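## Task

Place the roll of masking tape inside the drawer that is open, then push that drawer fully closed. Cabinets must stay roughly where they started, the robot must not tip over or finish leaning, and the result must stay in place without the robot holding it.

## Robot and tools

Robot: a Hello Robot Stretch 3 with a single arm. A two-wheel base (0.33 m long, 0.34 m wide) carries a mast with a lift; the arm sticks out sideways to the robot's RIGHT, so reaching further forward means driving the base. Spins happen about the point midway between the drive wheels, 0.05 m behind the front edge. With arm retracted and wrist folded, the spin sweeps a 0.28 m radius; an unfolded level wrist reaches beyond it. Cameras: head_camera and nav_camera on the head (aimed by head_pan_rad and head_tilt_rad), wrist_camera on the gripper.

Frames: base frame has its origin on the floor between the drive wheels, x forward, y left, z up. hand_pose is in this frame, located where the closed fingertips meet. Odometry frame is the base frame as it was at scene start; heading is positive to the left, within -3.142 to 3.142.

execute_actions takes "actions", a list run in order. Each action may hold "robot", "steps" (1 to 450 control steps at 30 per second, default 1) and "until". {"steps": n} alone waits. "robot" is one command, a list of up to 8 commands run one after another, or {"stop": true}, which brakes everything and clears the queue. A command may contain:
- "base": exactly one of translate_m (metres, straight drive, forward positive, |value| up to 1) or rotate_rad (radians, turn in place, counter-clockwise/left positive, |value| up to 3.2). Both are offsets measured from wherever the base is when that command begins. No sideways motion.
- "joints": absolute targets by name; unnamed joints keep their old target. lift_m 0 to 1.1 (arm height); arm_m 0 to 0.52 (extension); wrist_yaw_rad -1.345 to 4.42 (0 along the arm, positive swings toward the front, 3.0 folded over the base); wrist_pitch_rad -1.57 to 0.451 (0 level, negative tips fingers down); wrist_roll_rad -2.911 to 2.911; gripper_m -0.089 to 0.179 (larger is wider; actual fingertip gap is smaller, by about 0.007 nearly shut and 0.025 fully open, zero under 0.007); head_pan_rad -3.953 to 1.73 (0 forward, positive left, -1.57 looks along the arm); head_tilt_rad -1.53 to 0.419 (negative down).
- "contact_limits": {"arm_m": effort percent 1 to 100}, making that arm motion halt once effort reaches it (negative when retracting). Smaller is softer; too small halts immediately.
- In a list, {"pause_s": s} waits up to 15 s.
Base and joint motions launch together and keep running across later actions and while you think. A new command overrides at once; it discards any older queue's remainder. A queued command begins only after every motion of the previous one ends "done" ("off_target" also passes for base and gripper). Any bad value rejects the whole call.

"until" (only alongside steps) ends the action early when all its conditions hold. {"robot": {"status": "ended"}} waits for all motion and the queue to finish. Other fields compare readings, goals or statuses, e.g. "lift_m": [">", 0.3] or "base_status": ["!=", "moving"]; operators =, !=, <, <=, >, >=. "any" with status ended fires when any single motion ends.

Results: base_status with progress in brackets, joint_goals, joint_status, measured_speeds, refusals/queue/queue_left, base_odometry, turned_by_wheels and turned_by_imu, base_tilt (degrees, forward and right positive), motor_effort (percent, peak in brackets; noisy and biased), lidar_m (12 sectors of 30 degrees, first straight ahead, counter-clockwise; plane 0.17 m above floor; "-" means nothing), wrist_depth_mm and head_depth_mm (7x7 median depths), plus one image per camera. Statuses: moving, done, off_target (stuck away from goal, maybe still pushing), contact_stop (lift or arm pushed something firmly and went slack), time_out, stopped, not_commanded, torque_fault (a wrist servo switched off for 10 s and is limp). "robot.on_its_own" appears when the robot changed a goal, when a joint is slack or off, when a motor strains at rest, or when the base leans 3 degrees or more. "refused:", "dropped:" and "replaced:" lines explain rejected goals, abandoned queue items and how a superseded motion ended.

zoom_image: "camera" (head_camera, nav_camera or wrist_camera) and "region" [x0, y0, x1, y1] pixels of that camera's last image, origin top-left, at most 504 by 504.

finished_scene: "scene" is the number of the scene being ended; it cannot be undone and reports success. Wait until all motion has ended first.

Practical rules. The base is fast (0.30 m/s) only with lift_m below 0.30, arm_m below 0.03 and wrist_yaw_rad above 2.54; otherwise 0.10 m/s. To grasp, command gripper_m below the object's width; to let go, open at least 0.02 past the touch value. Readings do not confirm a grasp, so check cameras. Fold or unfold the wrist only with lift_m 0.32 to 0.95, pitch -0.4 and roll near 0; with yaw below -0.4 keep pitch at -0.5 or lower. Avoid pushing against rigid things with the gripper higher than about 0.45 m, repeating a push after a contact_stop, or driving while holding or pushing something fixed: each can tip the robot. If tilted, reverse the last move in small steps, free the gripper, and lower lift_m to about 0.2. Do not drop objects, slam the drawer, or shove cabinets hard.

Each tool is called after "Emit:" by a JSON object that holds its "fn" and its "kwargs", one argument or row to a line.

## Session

Emit:
{"fn": "execute_actions", "kwargs": {
  "actions": []
}}

Scene clock: 0.00 s.
robot.base_odometry: x=+0.000 y=+0.000 heading=+0.000 (m, m, rad; robot's odometry frame)
robot.turned_by_wheels: +0.000 (rad since the last result)
robot.turned_by_imu: +0.000 (rad since the last result)
robot.base_tilt: forward=-0.4 right=+0.9 (deg)
robot.lidar_m: 2.32 2.16 1.60 2.80 2.99 2.37 1.74 1.15 1.15 1.48 1.79 1.82
robot.head_depth_mm: 1720 1927 1936 1948 1955 1965 1970 / 1695 2123 2139 2159 2151 2176 2139 / 1680 2300 2412 2411 2464 2449 2343 / 1649 2374 2662 2644 2627 2587 2396 / 1637 2310 2563 2478 2432 2366 2299 / 1611 2262 2354 2285 2243 2208 2136 / 1595 2155 2178 2129 2092 2050 2004
robot.base_status: not_commanded
robot.joint_positions: lift_m=+0.581 arm_m=-0.002 wrist_yaw_rad=+2.853 wrist_pitch_rad=-0.422 wrist_roll_rad=+0.012 gripper_m=+0.037 head_pan_rad=-0.014 head_tilt_rad=-0.018
robot.joint_goals: lift_m=+0.581 arm_m=-0.002 wrist_yaw_rad=+2.853 wrist_pitch_rad=-0.422 wrist_roll_rad=+0.012 gripper_m=+0.037 head_pan_rad=-0.014 head_tilt_rad=-0.018
robot.joint_status: lift_m=not_commanded arm_m=not_commanded wrist_yaw_rad=not_commanded wrist_pitch_rad=not_commanded wrist_roll_rad=not_commanded gripper_m=not_commanded head_pan_rad=not_commanded head_tilt_rad=not_commanded
robot.measured_speeds: translate_m=+0.000 rotate_rad=+0.000 lift_m=+0.000 arm_m=+0.000 wrist_yaw_rad=+0.000 wrist_pitch_rad=+0.000 wrist_roll_rad=+0.000 head_pan_rad=+0.000 head_tilt_rad=+0.000
robot: refusals=0 queue=idle queue_left=0
robot.motor_effort: left_wheel=+0 right_wheel=-1 lift_m=+35 arm_m=+0 wrist_yaw_rad=+0 wrist_pitch_rad=+3 wrist_roll_rad=+0 gripper_m=-1 head_pan_rad=+0 head_tilt_rad=+2 (%)
robot.hand_pose: x=+0.0424 y=+0.0720 z=+0.5930 quat_wxyz=(+0.247, +0.709, +0.046, +0.659) (m; robot's base frame)
robot.wrist_depth_mm: - - - - - - - / - - - - - - - / - - - - - - - / - - - - - - - / - - - - - - - / 896 - 922 902 894 883 910 / 750 758 731 756 743 771 769
pictures: head_camera (sideways: a quarter turn clockwise sets it upright), nav_camera (sideways: a quarter turn counterclockwise sets it upright), wrist_camera
camera_calibration (this result's frames):
head_camera: T_world_to_cam=[[0.0692029, 0.0823283, -0.9942, 1.30608], [0.0815914, 0.992783, 0.0878903, -0.118632], [0.99426, -0.0872005, 0.0619862, -0.137569], [0, 0, 0, 1]] pos_world=[0.056074, -0.00174811, 1.31746]
nav_camera: T_world_to_cam=[[-0.0122015, 0.0310627, 0.999443, -1.26006], [0.0425636, -0.998595, 0.031556, 0.0140269], [0.999019, 0.042925, 0.0108622, -0.0687535], [0, 0, 0, 1]] pos_world=[0.0527145, 0.0560992, 1.25966]
wrist_camera: T_world_to_cam=[[0.973079, -0.225866, 0.0458345, -0.0479471], [-0.0767582, -0.505132, -0.859622, 0.59361], [0.217312, 0.832962, -0.50887, 0.391159], [0, 0, 0, 1]] pos_world=[0.00721718, -0.0367993, 0.711527]
Images, in order (width x height): head_camera 896x504, nav_camera 672x504, wrist_camera 644x364.

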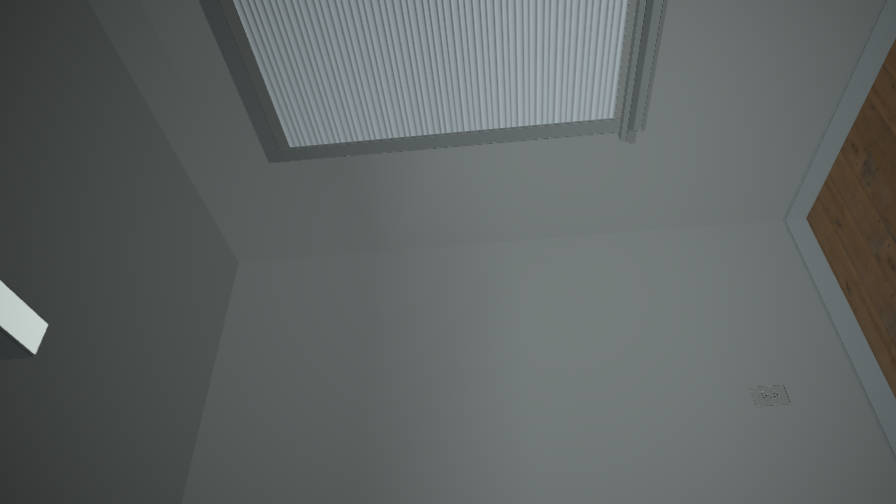

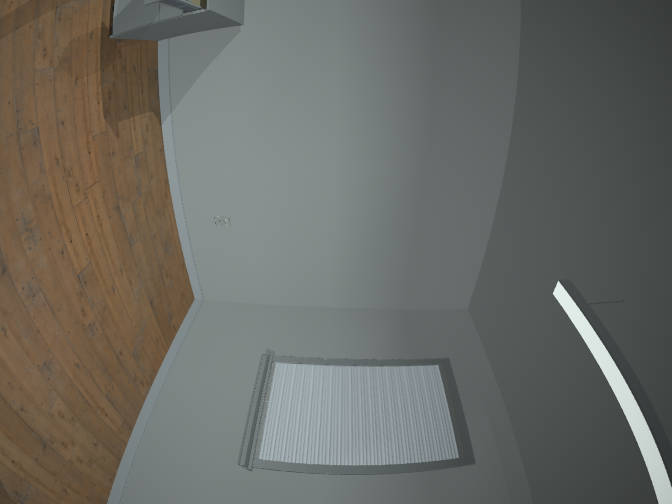

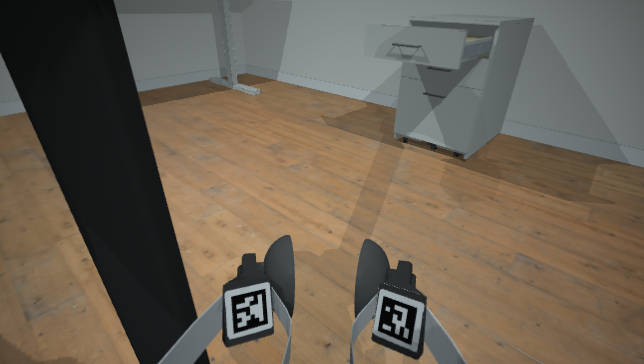

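Emit:
{"fn": "execute_actions", "kwargs": {
  "actions": [
    {"robot":{"joints":{"lift_m":0.27,"head_pan_rad":1.65,"head_tilt_rad":-0.45}},"steps":450,"until":{"robot":{"head_pan_rad_status":"done"}}}
  ]
}}

Scene clock: 5.57 s.
robot.base_odometry: x=+0.000 y=+0.000 heading=+0.000 (m, m, rad; robot's odometry frame)
robot.turned_by_wheels: +0.000 (rad since the last result)
robot.turned_by_imu: +0.001 (rad since the last result)
robot.base_tilt: forward=-0.4 right=+0.9 (deg)
robot.lidar_m: 2.32 2.16 1.60 2.81 2.99 2.36 1.74 1.15 1.16 1.49 1.79 1.82
robot.head_depth_mm: 2206 2323 2481 2627 2224 1734 1378 / 2429 2606 2779 2903 2342 1738 1388 / 2745 2935 3127 3275 2377 1759 1399 / 3046 3208 3427 3412 2391 1772 1407 / 2958 3091 3281 3428 2411 1790 1415 / 2784 2877 3040 3191 2443 1791 1425 / 2570 2720 2811 2994 2474 1891 -
robot.base_status: not_commanded
robot.joint_positions: lift_m=+0.461 arm_m=-0.002 wrist_yaw_rad=+2.853 wrist_pitch_rad=-0.423 wrist_roll_rad=+0.012 gripper_m=+0.037 head_pan_rad=+1.643 head_tilt_rad=-0.444
robot.joint_goals: lift_m=+0.270 arm_m=-0.002 wrist_yaw_rad=+2.853 wrist_pitch_rad=-0.423 wrist_roll_rad=+0.012 gripper_m=+0.037 head_pan_rad=+1.650 head_tilt_rad=-0.450
robot.joint_status: lift_m=moving arm_m=not_commanded wrist_yaw_rad=not_commanded wrist_pitch_rad=not_commanded wrist_roll_rad=not_commanded gripper_m=not_commanded head_pan_rad=done head_tilt_rad=done
robot.measured_speeds: translate_m=+0.000 rotate_rad=+0.000 lift_m=-0.110 arm_m=+0.000 wrist_yaw_rad=+0.000 wrist_pitch_rad=+0.000 wrist_roll_rad=+0.000 head_pan_rad=+0.000 head_tilt_rad=+0.000
robot: refusals=0 queue=running queue_left=0
robot.motor_effort: left_wheel=+1(1) right_wheel=+0(1) lift_m=+31(36) arm_m=+0(0) wrist_yaw_rad=+0(0) wrist_pitch_rad=+4(4) wrist_roll_rad=+0(0) gripper_m=+0(0) head_pan_rad=+4(53) head_tilt_rad=-5(37) (%)
robot.hand_pose: x=+0.0423 y=+0.0719 z=+0.4721 quat_wxyz=(+0.247, +0.709, +0.046, +0.659) (m; robot's base frame)
robot.wrist_depth_mm: - - - - - - - / - - - - - - - / - - - - - - - / - - - - - - - / 884 - 900 892 913 905 941 / 732 - 761 749 742 756 757 / 627 625 618 630 607 641 642
pictures: head_camera (sideways: a quarter turn clockwise sets it upright), nav_camera (sideways: a quarter turn counterclockwise sets it upright), wrist_camera
camera_calibration (this result's frames):
head_camera: T_world_to_cam=[[-0.0579089, -0.354709, -0.933182, 1.22688], [-0.998303, 0.0263958, 0.0519168, -0.0651715], [0.00621669, 0.934604, -0.355635, 0.412072], [0, 0, 0, 1]] pos_world=[0.00342457, 0.0517798, 1.29483]
nav_camera: T_world_to_cam=[[-0.0597499, 0.398984, 0.915009, -1.1493], [0.990694, 0.136005, 0.00538794, 0.0423216], [-0.122296, 0.906815, -0.403398, 0.477296], [0, 0, 0, 1]] pos_world=[-0.0522271, 0.019979, 1.24394]
wrist_camera: T_world_to_cam=[[0.973088, -0.225836, 0.0457931, -0.0423857], [-0.0769274, -0.505703, -0.859271, 0.489561], [0.217212, 0.832624, -0.509467, 0.330047], [0, 0, 0, 1]] pos_world=[0.00721553, -0.036805, 0.590754]
Images, in order (width x height): head_camera 896x504, nav_camera 672x504, wrist_camera 644x364.

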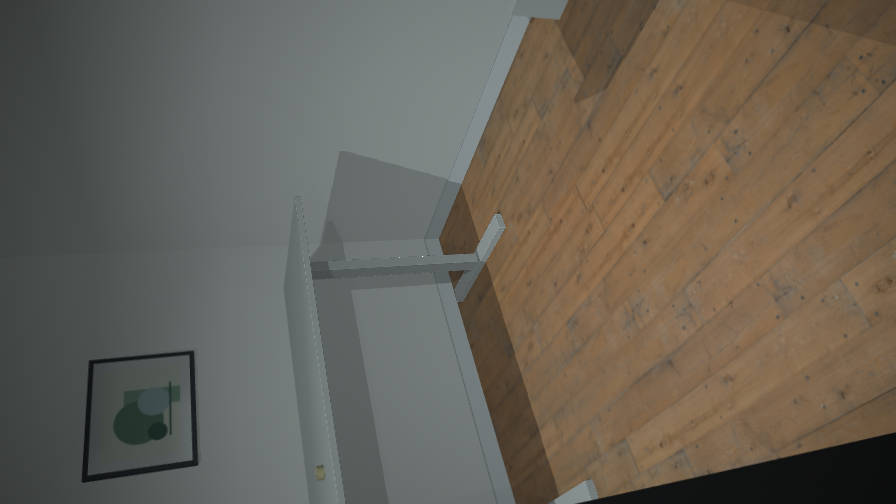

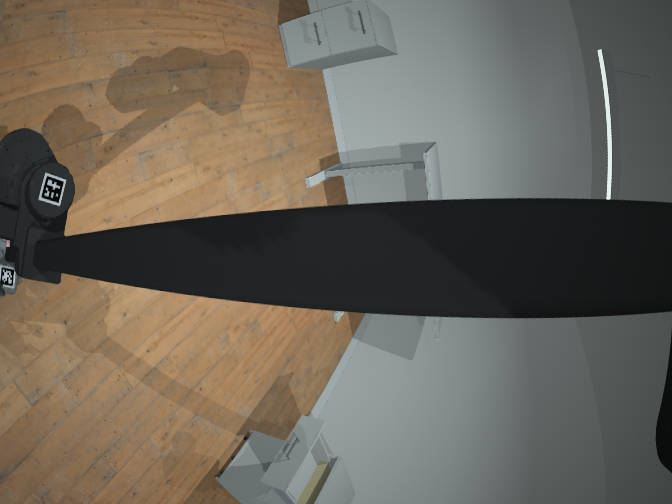

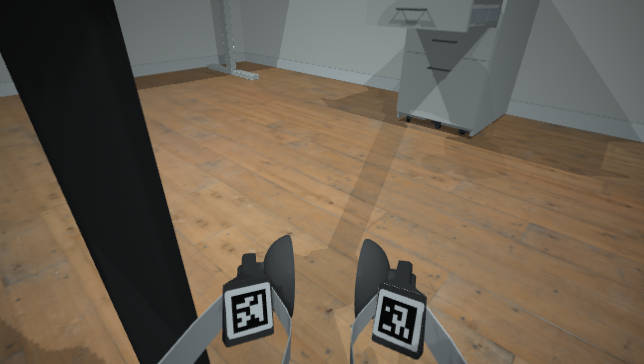

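Emit:
{"fn": "execute_actions", "kwargs": {
  "actions": [
    {"robot":[{"base":{"rotate_rad":-1.39},"joints":{"head_pan_rad":-1.57,"head_tilt_rad":-0.5}},{"base":{"translate_m":-1.0}},{"base":{"translate_m":-0.85}},{"base":{"rotate_rad":-1.22}}],"steps":450,"until":{"robot":{"status":"ended"}}},
    {"robot":{"joints":{"lift_m":0.93}},"steps":1}
  ]
}}

Scene clock: 28.73 s.
robot.base_odometry: x=-0.333 y=+1.820 heading=-2.610 (m, m, rad; robot's odometry frame)
robot.turned_by_wheels: -2.610 (rad since the last result)
robot.turned_by_imu: -2.557 (rad since the last result)
robot.base_tilt: forward=-0.3 right=+0.9 (deg)
robot.lidar_m: 2.40 2.44 2.64 3.48 1.20 1.17 1.38 1.41 1.20 1.31 0.92 1.44
robot.head_depth_mm: 1128 1233 1300 837 635 1654 1334 / 1106 1214 1280 848 640 1649 1333 / 1091 1197 1269 859 617 1631 1343 / 1095 1177 1254 868 621 1612 1354 / 1077 1162 1234 879 625 1580 1358 / 1068 1143 1223 891 603 1567 1368 / 1052 1127 1209 902 608 1520 1179
robot.base_status: done (rotate_rad -1.2199 of -1.2200)
robot.joint_positions: lift_m=+0.270 arm_m=-0.002 wrist_yaw_rad=+2.853 wrist_pitch_rad=-0.424 wrist_roll_rad=+0.012 gripper_m=+0.037 head_pan_rad=-1.563 head_tilt_rad=-0.495
robot.joint_goals: lift_m=+0.930 arm_m=-0.002 wrist_yaw_rad=+2.853 wrist_pitch_rad=-0.424 wrist_roll_rad=+0.012 gripper_m=+0.037 head_pan_rad=-1.570 head_tilt_rad=-0.500
robot.joint_status: lift_m=moving arm_m=not_commanded wrist_yaw_rad=not_commanded wrist_pitch_rad=not_commanded wrist_roll_rad=not_commanded gripper_m=not_commanded head_pan_rad=done head_tilt_rad=done
robot.measured_speeds: translate_m=+0.000 rotate_rad=+0.000 lift_m=+0.001 arm_m=+0.000 wrist_yaw_rad=+0.000 wrist_pitch_rad=+0.000 wrist_roll_rad=+0.000 head_pan_rad=+0.000 head_tilt_rad=+0.000
robot: refusals=0 queue=running queue_left=0
robot.motor_effort: left_wheel=+3(12) right_wheel=-4(12) lift_m=+38(38) arm_m=-1(0) wrist_yaw_rad=+0(1) wrist_pitch_rad=+4(4) wrist_roll_rad=+0(0) gripper_m=+0(0) head_pan_rad=-3(49) head_tilt_rad=-4(13) (%)
robot.hand_pose: x=+0.0423 y=+0.0717 z=+0.2814 quat_wxyz=(+0.247, +0.709, +0.047, +0.659) (m; robot's base frame)
robot.wrist_depth_mm: - - - - - - - / - - - - - - - / - - - - - - - / 765 - 776 785 806 801 811 / 603 - 624 617 625 634 626 / 502 - 522 510 513 510 520 / 440 - - 431 420 434 437
pictures: head_camera (sideways: a quarter turn clockwise sets it upright), nav_camera (sideways: a quarter turn counterclockwise sets it upright), wrist_camera
camera_calibration (this result's frames):
head_camera: T_world_to_cam=[[0.0802765, 0.396699, -0.914432, 1.20156], [0.99455, -0.0931059, 0.0469187, -0.0708177], [-0.0665264, -0.913215, -0.402011, 0.472867], [0, 0, 0, 1]] pos_world=[0.00543267, -0.0514227, 1.29217]
nav_camera: T_world_to_cam=[[0.0342799, -0.447478, 0.893637, -1.122], [-0.997394, -0.072122, 0.00214574, 0.0586702], [0.0634908, -0.891382, -0.448784, 0.535224], [0, 0, 0, 1]] pos_world=[0.0629974, -0.0207487, 1.24273]
wrist_camera: T_world_to_cam=[[0.973104, -0.225785, 0.0457228, -0.0336353], [-0.0772135, -0.506667, -0.858677, 0.325538], [0.217043, 0.832051, -0.510473, 0.233382], [0, 0, 0, 1]] pos_world=[0.00721273, -0.0368407, 0.400205]
Images, in order (width x height): head_camera 896x504, nav_camera 672x504, wrist_camera 644x364.

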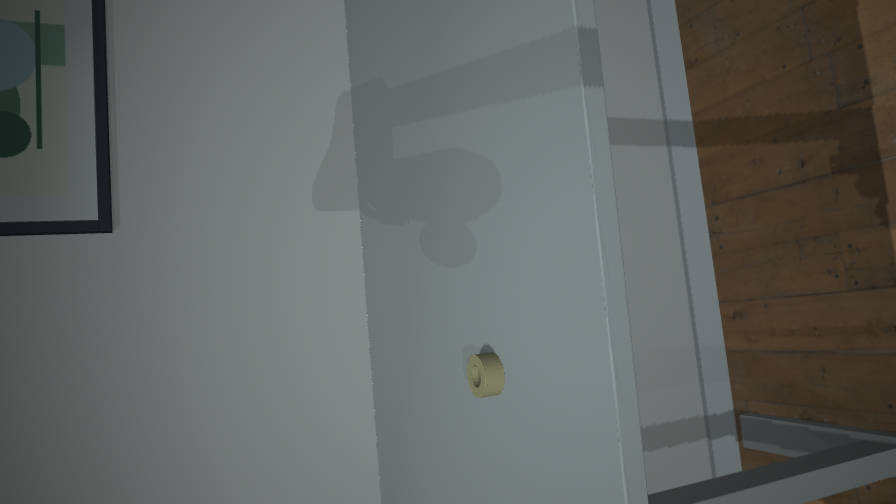

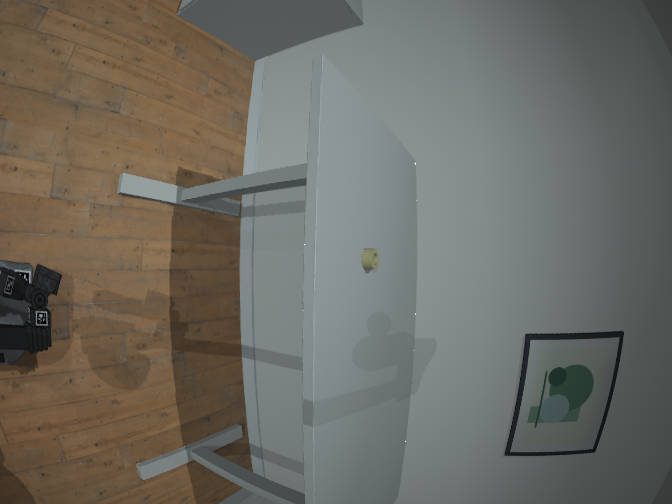

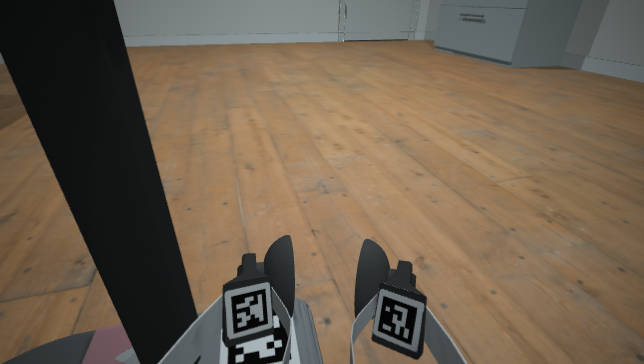

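Emit:
{"fn": "execute_actions", "kwargs": {
  "actions": [
    {"robot":{"base":{"translate_m":0.118},"joints":{"wrist_yaw_rad":0.0,"wrist_pitch_rad":-0.4,"gripper_m":0.14}},"steps":450,"until":{"robot":{"wrist_yaw_rad":["<",1.0]}}},
    {"robot":{"joints":{"lift_m":1.03,"arm_m":0.08,"wrist_pitch_rad":-0.6}},"steps":450,"until":{"robot":{"lift_m":[">",1.015]}}},
    {"robot":{"joints":{"arm_m":0.29}},"steps":450,"until":{"robot":{"status":"ended"}}}
  ]
}}

Scene clock: 38.43 s.
robot.base_odometry: x=-0.435 y=+1.760 heading=-2.610 (m, m, rad; robot's odometry frame)
robot.turned_by_wheels: +0.000 (rad since the last result)
robot.turned_by_imu: +0.002 (rad since the last result)
robot.base_tilt: forward=-0.4 right=+0.9 (deg)
robot.lidar_m: 2.28 2.32 2.55 3.49 1.38 1.26 1.50 1.29 1.31 1.30 0.88 1.33
robot.head_depth_mm: 1118 1218 - 789 633 1642 1329 / 1094 1206 1257 797 639 1644 1337 / 1096 1179 - 761 616 1617 1345 / 1089 1171 1225 - 621 1609 1353 / 1074 1152 1231 938 598 1576 1361 / 1058 1132 1217 890 604 1536 1221 / 1041 1117 1202 902 609 1519 1375
robot.base_status: done (translate_m +0.1180 of +0.1180)
robot.joint_positions: lift_m=+1.030 arm_m=+0.290 wrist_yaw_rad=+0.001 wrist_pitch_rad=-0.614 wrist_roll_rad=+0.012 gripper_m=+0.140 head_pan_rad=-1.563 head_tilt_rad=-0.495
robot.joint_goals: lift_m=+1.030 arm_m=+0.290 wrist_yaw_rad=+0.000 wrist_pitch_rad=-0.600 wrist_roll_rad=+0.012 gripper_m=+0.140 head_pan_rad=-1.570 head_tilt_rad=-0.500
robot.joint_status: lift_m=done arm_m=done wrist_yaw_rad=done wrist_pitch_rad=done wrist_roll_rad=not_commanded gripper_m=done head_pan_rad=done head_tilt_rad=done
robot.measured_speeds: translate_m=+0.000 rotate_rad=+0.000 lift_m=+0.000 arm_m=+0.000 wrist_yaw_rad=+0.000 wrist_pitch_rad=+0.000 wrist_roll_rad=+0.000 head_pan_rad=+0.000 head_tilt_rad=+0.000
robot: refusals=0 queue=done queue_left=0
robot.motor_effort: left_wheel=+4(8) right_wheel=-3(5) lift_m=+38(41) arm_m=+3(4) wrist_yaw_rad=-1(4) wrist_pitch_rad=+3(5) wrist_roll_rad=+0(0) gripper_m=+0(81) head_pan_rad=-3(5) head_tilt_rad=-4(4) (%)
robot.hand_pose: x=-0.0215 y=-0.6302 z=+1.0014 quat_wxyz=(+0.670, +0.213, -0.678, -0.215) (m; robot's base frame)
robot.wrist_depth_mm: 688 657 656 655 676 666 672 / 456 458 458 461 466 465 466 / 351 355 352 354 357 360 357 / 287 288 287 270 291 291 289 / 242 243 244 242 245 245 246 / 209 - 209 211 210 217 212 / 189 178 185 185 187 - 186
pictures: head_camera (sideways: a quarter turn clockwise sets it upright), nav_camera (sideways: a quarter turn counterclockwise sets it upright), wrist_camera
camera_calibration (this result's frames):
head_camera: T_world_to_cam=[[0.0802767, 0.396699, -0.914432, 1.20156], [0.99455, -0.0931066, 0.0469187, -0.0708177], [-0.0665271, -0.913215, -0.402011, 0.472867], [0, 0, 0, 1]] pos_world=[0.00543263, -0.0514227, 1.29217]
nav_camera: T_world_to_cam=[[0.0342796, -0.447479, 0.893637, -1.122], [-0.997394, -0.0721213, 0.00214573, 0.0586702], [0.0634901, -0.891382, -0.448785, 0.535224], [0, 0, 0, 1]] pos_world=[0.0629974, -0.0207487, 1.24273]
wrist_camera: T_world_to_cam=[[-0.997124, -0.067919, 0.0336179, -0.0936738], [-0.0701842, 0.66027, -0.747741, 1.20766], [0.0285889, -0.74795, -0.663139, 0.351859], [0, 0, 0, 1]] pos_world=[-0.0187047, -0.540574, 1.1395]
Images, in order (width x height): head_camera 896x504, nav_camera 672x504, wrist_camera 644x364.

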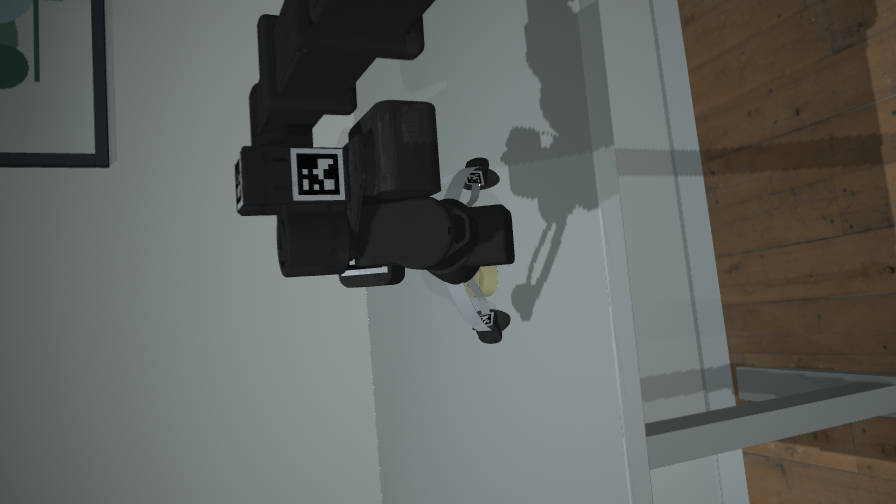

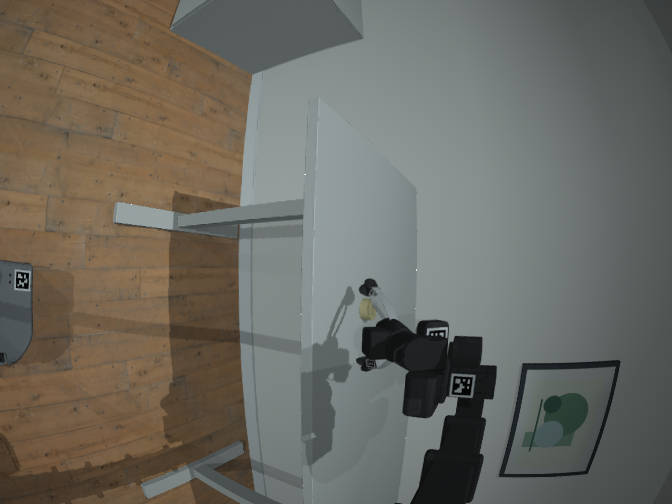

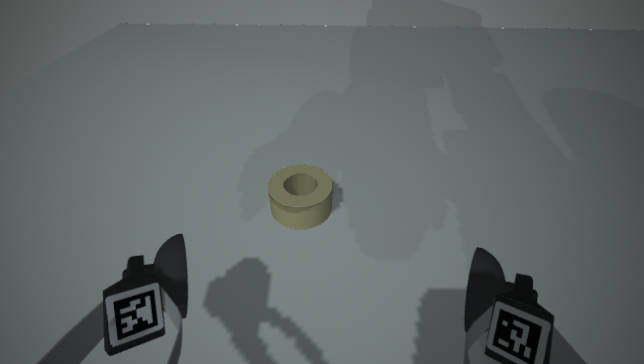

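Emit:
{"fn": "execute_actions", "kwargs": {
  "actions": [
    {"robot":[{"base":{"translate_m":0.025},"joints":{"lift_m":1.0,"arm_m":0.31}},{"joints":{"arm_m":0.385}}],"steps":450,"until":{"robot":{"status":"ended"}}}
  ]
}}

Scene clock: 45.23 s.
robot.base_odometry: x=-0.456 y=+1.747 heading=-2.610 (m, m, rad; robot's odometry frame)
robot.turned_by_wheels: +0.000 (rad since the last result)
robot.turned_by_imu: +0.001 (rad since the last result)
robot.base_tilt: forward=-0.4 right=+0.9 (deg)
robot.lidar_m: 2.25 2.30 2.54 3.49 1.41 1.28 1.52 1.31 1.35 1.30 0.87 1.31
robot.head_depth_mm: 1113 1221 1303 743 634 1644 1329 / 1098 1205 1256 822 637 1645 1333 / 1098 1185 - 801 616 1617 1348 / 1088 1165 1221 726 621 1597 1351 / 1069 1150 1221 939 598 1583 1363 / 1060 1129 1224 890 604 1491 1194 / 1040 1115 1205 902 609 1545 1372
robot.base_status: done (translate_m +0.0250 of +0.0250)
robot.joint_positions: lift_m=+1.000 arm_m=+0.385 wrist_yaw_rad=+0.001 wrist_pitch_rad=-0.614 wrist_roll_rad=+0.012 gripper_m=+0.140 head_pan_rad=-1.563 head_tilt_rad=-0.495
robot.joint_goals: lift_m=+1.000 arm_m=+0.385 wrist_yaw_rad=+0.000 wrist_pitch_rad=-0.600 wrist_roll_rad=+0.012 gripper_m=+0.140 head_pan_rad=-1.570 head_tilt_rad=-0.500
robot.joint_status: lift_m=done arm_m=done wrist_yaw_rad=done wrist_pitch_rad=done wrist_roll_rad=not_commanded gripper_m=done head_pan_rad=done head_tilt_rad=done
robot.measured_speeds: translate_m=+0.000 rotate_rad=+0.000 lift_m=+0.000 arm_m=+0.000 wrist_yaw_rad=+0.000 wrist_pitch_rad=+0.000 wrist_roll_rad=+0.000 head_pan_rad=+0.000 head_tilt_rad=+0.000
robot: refusals=0 queue=done queue_left=0
robot.motor_effort: left_wheel=+4(7) right_wheel=-4(7) lift_m=+31(39) arm_m=+4(5) wrist_yaw_rad=-1(1) wrist_pitch_rad=+3(3) wrist_roll_rad=+0(0) gripper_m=+0(0) head_pan_rad=-4(3) head_tilt_rad=-4(4) (%)
robot.hand_pose: x=-0.0215 y=-0.7252 z=+0.9715 quat_wxyz=(+0.670, +0.213, -0.678, -0.215) (m; robot's base frame)
robot.wrist_depth_mm: 590 549 558 549 551 555 585 / 387 386 386 389 389 388 392 / 299 299 298 299 301 301 302 / 243 242 245 243 242 245 244 / 205 205 205 199 206 207 207 / 176 - 177 150 178 183 177 / 159 150 156 152 156 - 156
pictures: head_camera (sideways: a quarter turn clockwise sets it upright), nav_camera (sideways: a quarter turn counterclockwise sets it upright), wrist_camera
camera_calibration (this result's frames):
head_camera: T_world_to_cam=[[0.0802767, 0.396699, -0.914432, 1.20156], [0.99455, -0.0931065, 0.0469187, -0.0708177], [-0.066527, -0.913215, -0.402011, 0.472867], [0, 0, 0, 1]] pos_world=[0.00543264, -0.0514227, 1.29217]
nav_camera: T_world_to_cam=[[0.0342797, -0.447479, 0.893637, -1.122], [-0.997394, -0.0721214, 0.00214573, 0.0586702], [0.0634902, -0.891382, -0.448784, 0.535224], [0, 0, 0, 1]] pos_world=[0.0629974, -0.0207487, 1.24273]
wrist_camera: T_world_to_cam=[[-0.997124, -0.0679279, 0.0335983, -0.0991075], [-0.0701837, 0.660486, -0.747551, 1.24802], [0.0285883, -0.747759, -0.663354, 0.261406], [0, 0, 0, 1]] pos_world=[-0.0187048, -0.635565, 1.1097]
Images, in order (width x height): head_camera 896x504, nav_camera 672x504, wrist_camera 644x364.

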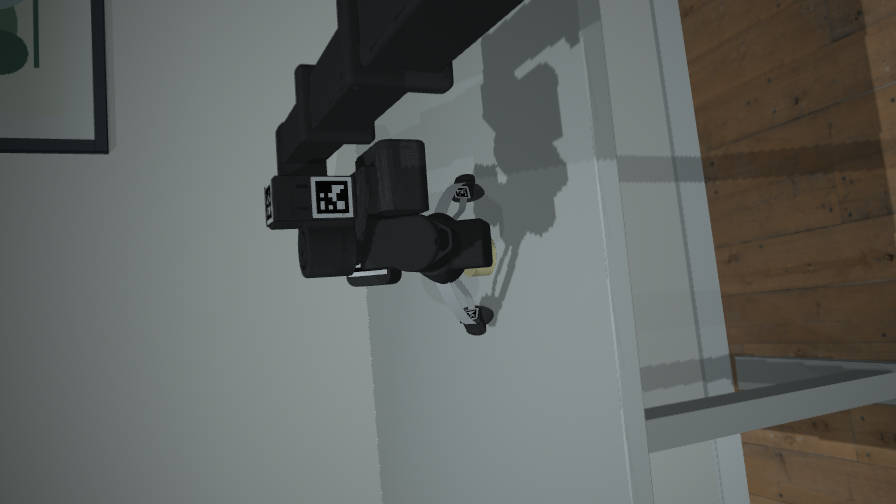

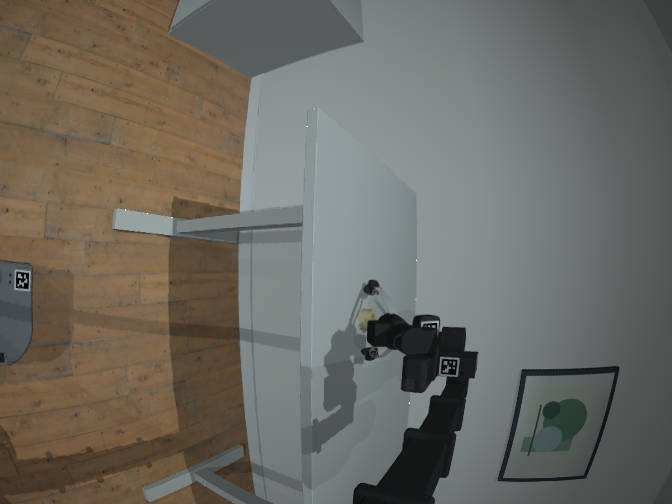

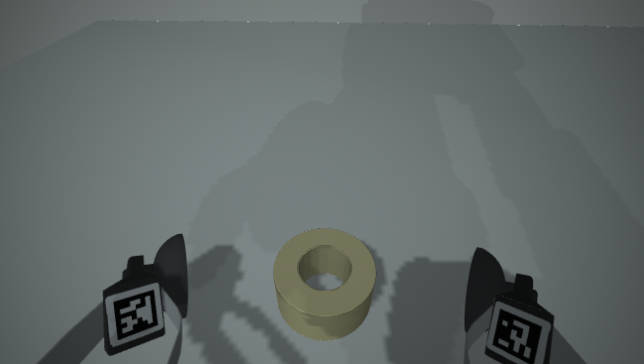

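Emit:
{"fn": "execute_actions", "kwargs": {
  "actions": [
    {"robot":[{"joints":{"lift_m":0.995,"arm_m":0.39}},{"joints":{"gripper_m":0.015}},{"joints":{"lift_m":1.04}}],"steps":450,"until":{"robot":{"status":"ended"}}}
  ]
}}

Scene clock: 51.33 s.
robot.base_odometry: x=-0.456 y=+1.747 heading=-2.610 (m, m, rad; robot's odometry frame)
robot.turned_by_wheels: +0.000 (rad since the last result)
robot.turned_by_imu: +0.001 (rad since the last result)
robot.base_tilt: forward=-0.4 right=+1.0 (deg)
robot.lidar_m: 2.26 2.30 2.53 3.49 1.42 1.28 1.52 1.31 1.34 1.30 0.87 1.31
robot.head_depth_mm: 1119 1211 - 835 633 1649 1329 / 1101 1188 1258 845 637 1641 1332 / 1098 1171 - 856 615 1616 1350 / 1085 1162 - 764 621 1603 1351 / 1072 1150 1224 878 597 1579 1358 / 1056 1134 1214 888 604 1494 1195 / 1043 1114 1200 900 609 1541 1366
robot.base_status: done (translate_m +0.0250 of +0.0250)
robot.joint_positions: lift_m=+1.040 arm_m=+0.390 wrist_yaw_rad=+0.000 wrist_pitch_rad=-0.615 wrist_roll_rad=+0.012 gripper_m=+0.016 head_pan_rad=-1.563 head_tilt_rad=-0.495
robot.joint_goals: lift_m=+1.040 arm_m=+0.390 wrist_yaw_rad=+0.000 wrist_pitch_rad=-0.600 wrist_roll_rad=+0.012 gripper_m=+0.015 head_pan_rad=-1.570 head_tilt_rad=-0.500
robot.joint_status: lift_m=done arm_m=done wrist_yaw_rad=done wrist_pitch_rad=done wrist_roll_rad=not_commanded gripper_m=done head_pan_rad=done head_tilt_rad=done
robot.measured_speeds: translate_m=+0.000 rotate_rad=+0.000 lift_m=+0.000 arm_m=+0.000 wrist_yaw_rad=+0.000 wrist_pitch_rad=+0.000 wrist_roll_rad=+0.000 head_pan_rad=+0.000 head_tilt_rad=+0.000
robot: refusals=0 queue=done queue_left=0
robot.motor_effort: left_wheel=+3(4) right_wheel=-2(3) lift_m=+39(42) arm_m=+4(7) wrist_yaw_rad=+0(1) wrist_pitch_rad=+3(4) wrist_roll_rad=+0(0) gripper_m=-18(90) head_pan_rad=-4(3) head_tilt_rad=-3(4) (%)
robot.hand_pose: x=-0.0216 y=-0.7300 z=+1.0110 quat_wxyz=(+0.670, +0.213, -0.677, -0.216) (m; robot's base frame)
robot.wrist_depth_mm: 599 589 593 585 589 608 600 / 513 472 481 484 484 481 484 / 367 371 365 369 374 375 376 / 302 300 301 304 303 304 304 / 252 255 254 254 255 257 257 / 219 219 226 158 221 222 222 / 193 193 190 137 186 195 194
pictures: head_camera (sideways: a quarter turn clockwise sets it upright), nav_camera (sideways: a quarter turn counterclockwise sets it upright), wrist_camera
camera_calibration (this result's frames):
head_camera: T_world_to_cam=[[0.0802758, 0.396813, -0.914382, 1.2015], [0.99455, -0.0931123, 0.0469061, -0.0708012], [-0.0665273, -0.913164, -0.402125, 0.473016], [0, 0, 0, 1]] pos_world=[0.00543263, -0.0514215, 1.29216]
nav_camera: T_world_to_cam=[[0.0342806, -0.447591, 0.893581, -1.12192], [-0.997394, -0.0721218, 0.00213763, 0.0586807], [0.0634899, -0.891325, -0.448896, 0.535369], [0, 0, 0, 1]] pos_world=[0.0629973, -0.0207413, 1.24273]
wrist_camera: T_world_to_cam=[[-0.997189, -0.067032, 0.0334898, -0.10018], [-0.069554, 0.661755, -0.746486, 1.28052], [0.0278764, -0.746717, -0.664557, 0.285971], [0, 0, 0, 1]] pos_world=[-0.0188057, -0.640563, 1.14929]
Images, in order (width x height): head_camera 896x504, nav_camera 672x504, wrist_camera 644x364.

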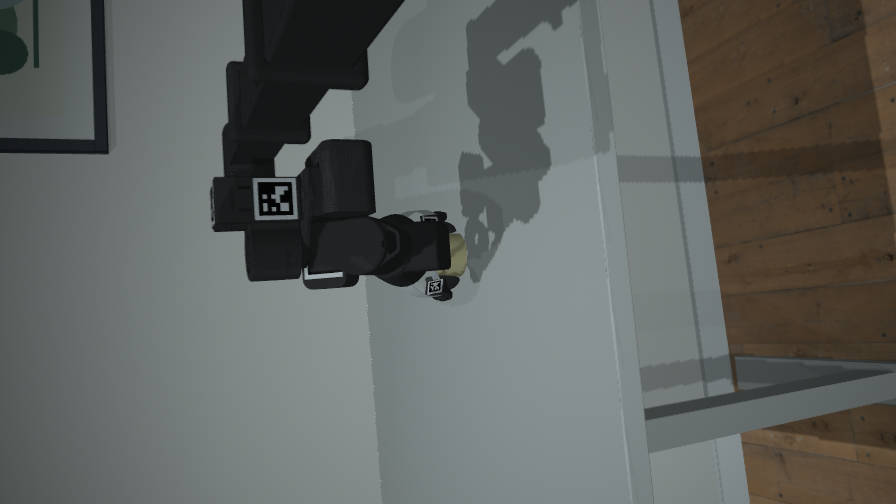

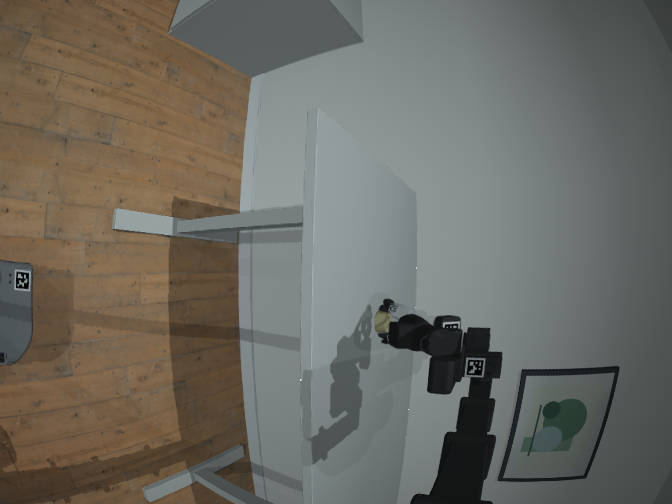

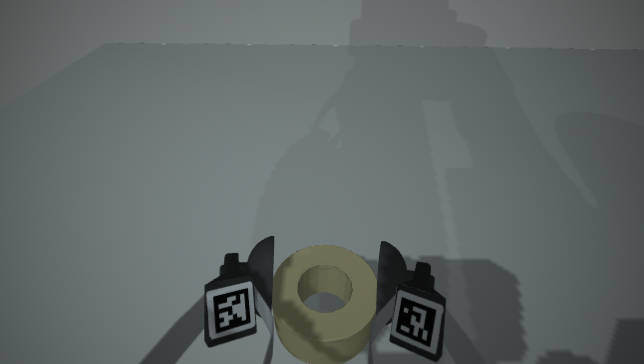

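Emit:
{"fn": "execute_actions", "kwargs": {
  "actions": [
    {"robot":{"base":{"translate_m":-0.27},"joints":{"arm_m":0.0,"head_tilt_rad":-0.9}},"steps":450,"until":{"robot":{"base_status":"done","arm_m":["<",0.06]}}},
    {"robot":[{"base":{"rotate_rad":-1.6},"joints":{"lift_m":0.87}},{"base":{"translate_m":-0.85}}],"steps":450,"until":{"robot":{"status":"ended"}}}
  ]
}}

Scene clock: 75.80 s.
robot.base_odometry: x=+0.186 y=+1.139 heading=+2.074 (m, m, rad; robot's odometry frame)
robot.turned_by_wheels: -1.600 (rad since the last result)
robot.turned_by_imu: -1.567 (rad since the last result)
robot.base_tilt: forward=-0.4 right=+0.9 (deg)
robot.lidar_m: 2.17 1.76 1.99 2.44 2.29 2.55 2.61 2.14 0.79 0.73 1.36 1.74
robot.head_depth_mm: 1220 1410 1657 1719 - - 1074 / 1200 1380 1086 1019 - - 1077 / 1178 1315 1088 1019 921 - 1079 / 1157 1300 1091 997 - 1221 1100 / 1137 1279 1171 1635 1464 1276 1116 / 1117 1271 1485 1685 1481 1275 1118 / 1099 1249 1454 1680 1488 1275 1115
robot.base_status: done (translate_m -0.8500 of -0.8500)
robot.joint_positions: lift_m=+0.870 arm_m=+0.000 wrist_yaw_rad=+0.000 wrist_pitch_rad=-0.616 wrist_roll_rad=+0.012 gripper_m=+0.016 head_pan_rad=-1.563 head_tilt_rad=-0.889
robot.joint_goals: lift_m=+0.870 arm_m=+0.000 wrist_yaw_rad=+0.000 wrist_pitch_rad=-0.600 wrist_roll_rad=+0.012 gripper_m=+0.015 head_pan_rad=-1.570 head_tilt_rad=-0.900
robot.joint_status: lift_m=done arm_m=done wrist_yaw_rad=done wrist_pitch_rad=done wrist_roll_rad=not_commanded gripper_m=done head_pan_rad=done head_tilt_rad=done
robot.measured_speeds: translate_m=+0.000 rotate_rad=+0.000 lift_m=+0.000 arm_m=+0.000 wrist_yaw_rad=+0.000 wrist_pitch_rad=+0.000 wrist_roll_rad=+0.000 head_pan_rad=+0.000 head_tilt_rad=+0.000
robot: refusals=0 queue=done queue_left=0
robot.motor_effort: left_wheel=+4(9) right_wheel=-4(9) lift_m=+33(37) arm_m=-4(3) wrist_yaw_rad=-1(0) wrist_pitch_rad=+4(4) wrist_roll_rad=+0(0) gripper_m=-17(16) head_pan_rad=-3(3) head_tilt_rad=-7(39) (%)
robot.hand_pose: x=-0.0216 y=-0.3405 z=+0.8410 quat_wxyz=(+0.670, +0.213, -0.677, -0.216) (m; robot's base frame)
robot.wrist_depth_mm: 954 967 - - - - - / - - - 856 807 - - / - - - 650 617 677 - / - - - 667 657 689 - / - - - 583 584 573 - / - - - 158 504 502 - / 939 924 908 137 348 357 360
pictures: head_camera (sideways: a quarter turn clockwise sets it upright), nav_camera (sideways: a quarter turn counterclockwise sets it upright), wrist_camera
camera_calibration (this result's frames):
head_camera: T_world_to_cam=[[0.0778786, 0.71761, -0.692078, 0.91168], [0.994624, -0.103452, 0.0046547, -0.0157817], [-0.0682568, -0.688719, -0.721808, 0.888926], [0, 0, 0, 1]] pos_world=[0.00537182, -0.0436422, 1.27266]
nav_camera: T_world_to_cam=[[0.0365856, -0.756442, 0.653037, -0.808373], [-0.997428, -0.0679466, -0.022826, 0.0911754], [0.0616382, -0.650522, -0.756982, 0.936161], [0, 0, 0, 1]] pos_world=[0.0628124, 0.00370156, 1.23864]
wrist_camera: T_world_to_cam=[[-0.99718, -0.0671928, 0.0334189, -0.068348], [-0.0696351, 0.662477, -0.745839, 0.895577], [0.0279758, -0.746063, -0.665287, 0.464704], [0, 0, 0, 1]] pos_world=[-0.0187921, -0.251193, 0.979402]
Images, in order (width x height): head_camera 896x504, nav_camera 672x504, wrist_camera 644x364.

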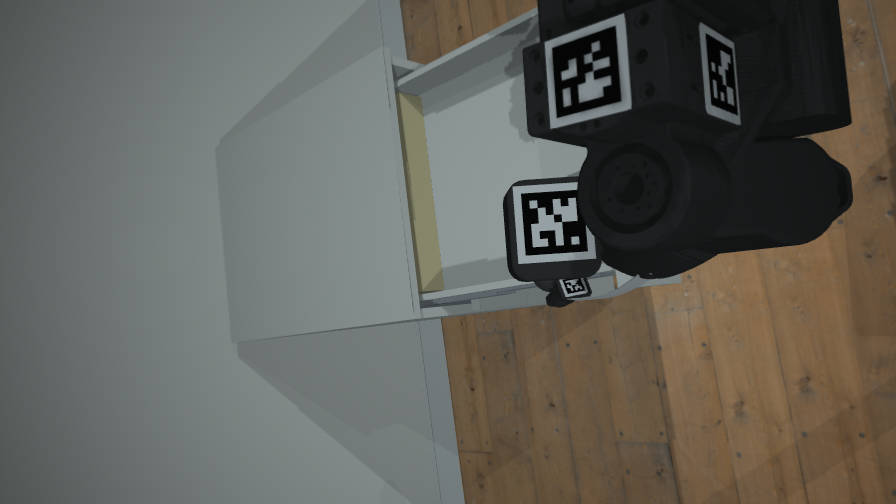

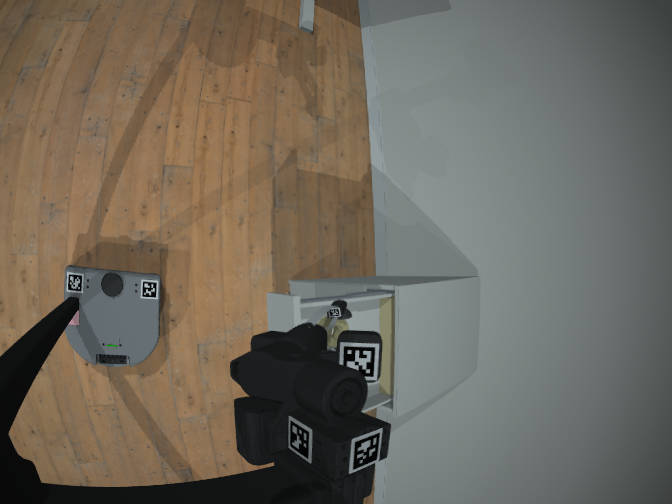

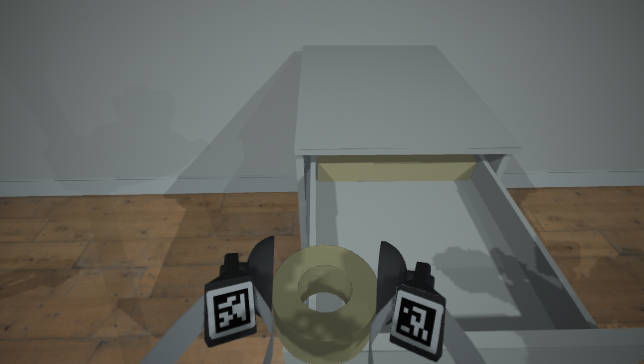

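Emit:
{"fn": "execute_actions", "kwargs": {
  "actions": [
    {"robot":{"base":{"translate_m":-0.145},"joints":{"arm_m":0.30,"lift_m":0.78,"wrist_pitch_rad":-0.85}},"steps":450,"until":{"robot":{"base_status":"done","arm_m":[">",0.25]}}},
    {"robot":{"joints":{"lift_m":0.67}},"steps":450,"until":{"robot":{"status":"ended"}}}
  ]
}}

Scene clock: 86.60 s.
robot.base_odometry: x=+0.256 y=+1.012 heading=+2.074 (m, m, rad; robot's odometry frame)
robot.turned_by_wheels: +0.000 (rad since the last result)
robot.turned_by_imu: +0.002 (rad since the last result)
robot.base_tilt: forward=-0.4 right=+0.9 (deg)
robot.lidar_m: 2.31 1.90 2.11 2.42 2.28 2.52 2.46 2.16 0.80 0.75 0.76 1.75
robot.head_depth_mm: 1236 1423 1697 1764 1477 1294 - / 1211 1396 1654 1802 1549 - 1115 / 1188 1364 1127 - 867 1247 1113 / 1167 1317 1087 977 859 1227 1115 / 1149 1291 1092 996 879 1229 1117 / 1124 1271 1128 1022 1416 1224 1114 / 1106 1263 1468 1681 1487 1278 1116
robot.base_status: done (translate_m -0.1450 of -0.1450)
robot.joint_positions: lift_m=+0.670 arm_m=+0.300 wrist_yaw_rad=+0.000 wrist_pitch_rad=-0.862 wrist_roll_rad=+0.012 gripper_m=+0.016 head_pan_rad=-1.563 head_tilt_rad=-0.889
robot.joint_goals: lift_m=+0.670 arm_m=+0.300 wrist_yaw_rad=+0.000 wrist_pitch_rad=-0.850 wrist_roll_rad=+0.012 gripper_m=+0.015 head_pan_rad=-1.570 head_tilt_rad=-0.900
robot.joint_status: lift_m=done arm_m=done wrist_yaw_rad=done wrist_pitch_rad=done wrist_roll_rad=not_commanded gripper_m=done head_pan_rad=done head_tilt_rad=done
robot.measured_speeds: translate_m=+0.000 rotate_rad=+0.000 lift_m=+0.000 arm_m=+0.000 wrist_yaw_rad=+0.000 wrist_pitch_rad=+0.000 wrist_roll_rad=+0.000 head_pan_rad=+0.000 head_tilt_rad=+0.000
robot: refusals=0 queue=done queue_left=0
robot.motor_effort: left_wheel=+3(5) right_wheel=-3(9) lift_m=+32(31) arm_m=+4(3) wrist_yaw_rad=-1(0) wrist_pitch_rad=+3(4) wrist_roll_rad=+0(0) gripper_m=-16(17) head_pan_rad=-4(4) head_tilt_rad=-7(7) (%)
robot.hand_pose: x=-0.0216 y=-0.5932 z=+0.5986 quat_wxyz=(+0.639, +0.294, -0.646, -0.298) (m; robot's base frame)
robot.wrist_depth_mm: 215 216 218 218 217 217 217 / 879 299 309 305 307 295 - / - 301 320 318 320 294 - / 234 279 284 284 286 275 232 / 209 258 256 255 255 252 209 / 212 233 238 158 231 231 199 / 207 213 210 137 205 210 200
pictures: head_camera (sideways: a quarter turn clockwise sets it upright), nav_camera (sideways: a quarter turn counterclockwise sets it upright), wrist_camera
camera_calibration (this result's frames):
head_camera: T_world_to_cam=[[0.077885, 0.717671, -0.692013, 0.911595], [0.994623, -0.103462, 0.00464469, -0.0157686], [-0.068264, -0.688653, -0.72187, 0.889007], [0, 0, 0, 1]] pos_world=[0.00537138, -0.0436395, 1.27266]
nav_camera: T_world_to_cam=[[0.0365787, -0.756501, 0.652968, -0.808283], [-0.997428, -0.0679349, -0.0228314, 0.0911825], [0.0616314, -0.650454, -0.757041, 0.936238], [0, 0, 0, 1]] pos_world=[0.0628124, 0.00370672, 1.23864]
wrist_camera: T_world_to_cam=[[-0.997196, -0.0730918, 0.0160485, -0.0703484], [-0.0694358, 0.82378, -0.562642, 0.868236], [0.0279041, -0.562179, -0.826545, 0.32054], [0, 0, 0, 1]] pos_world=[-0.0188089, -0.540177, 0.754576]
Images, in order (width x height): head_camera 896x504, nav_camera 672x504, wrist_camera 644x364.

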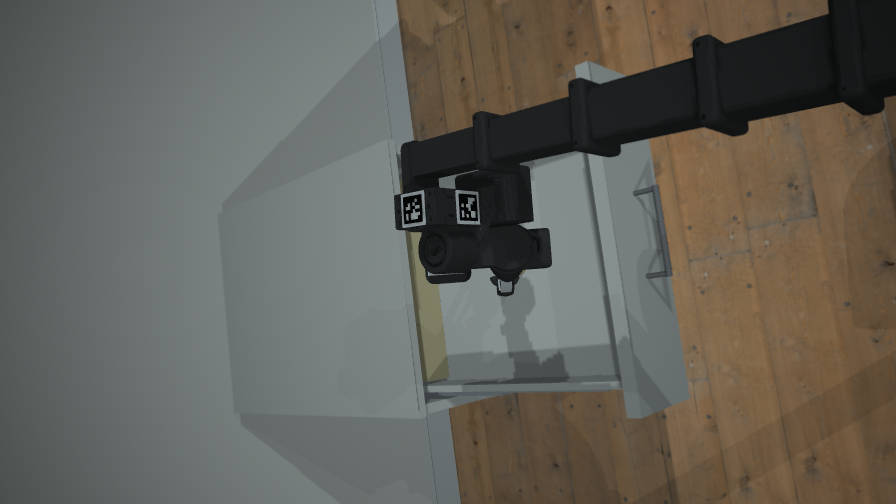

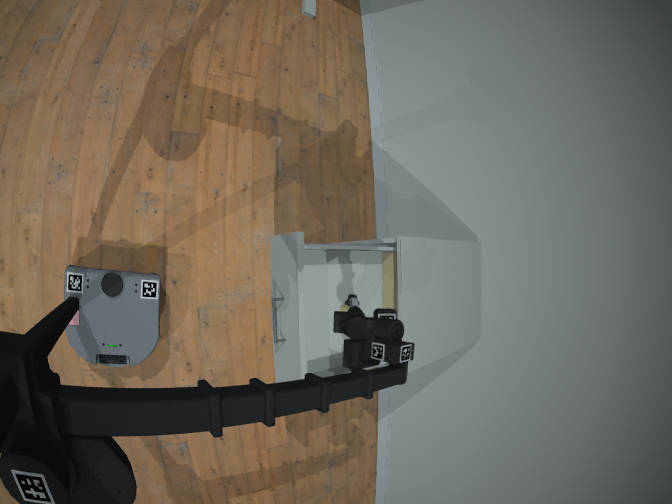

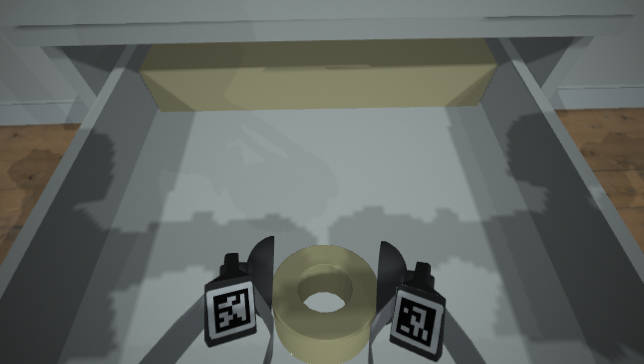

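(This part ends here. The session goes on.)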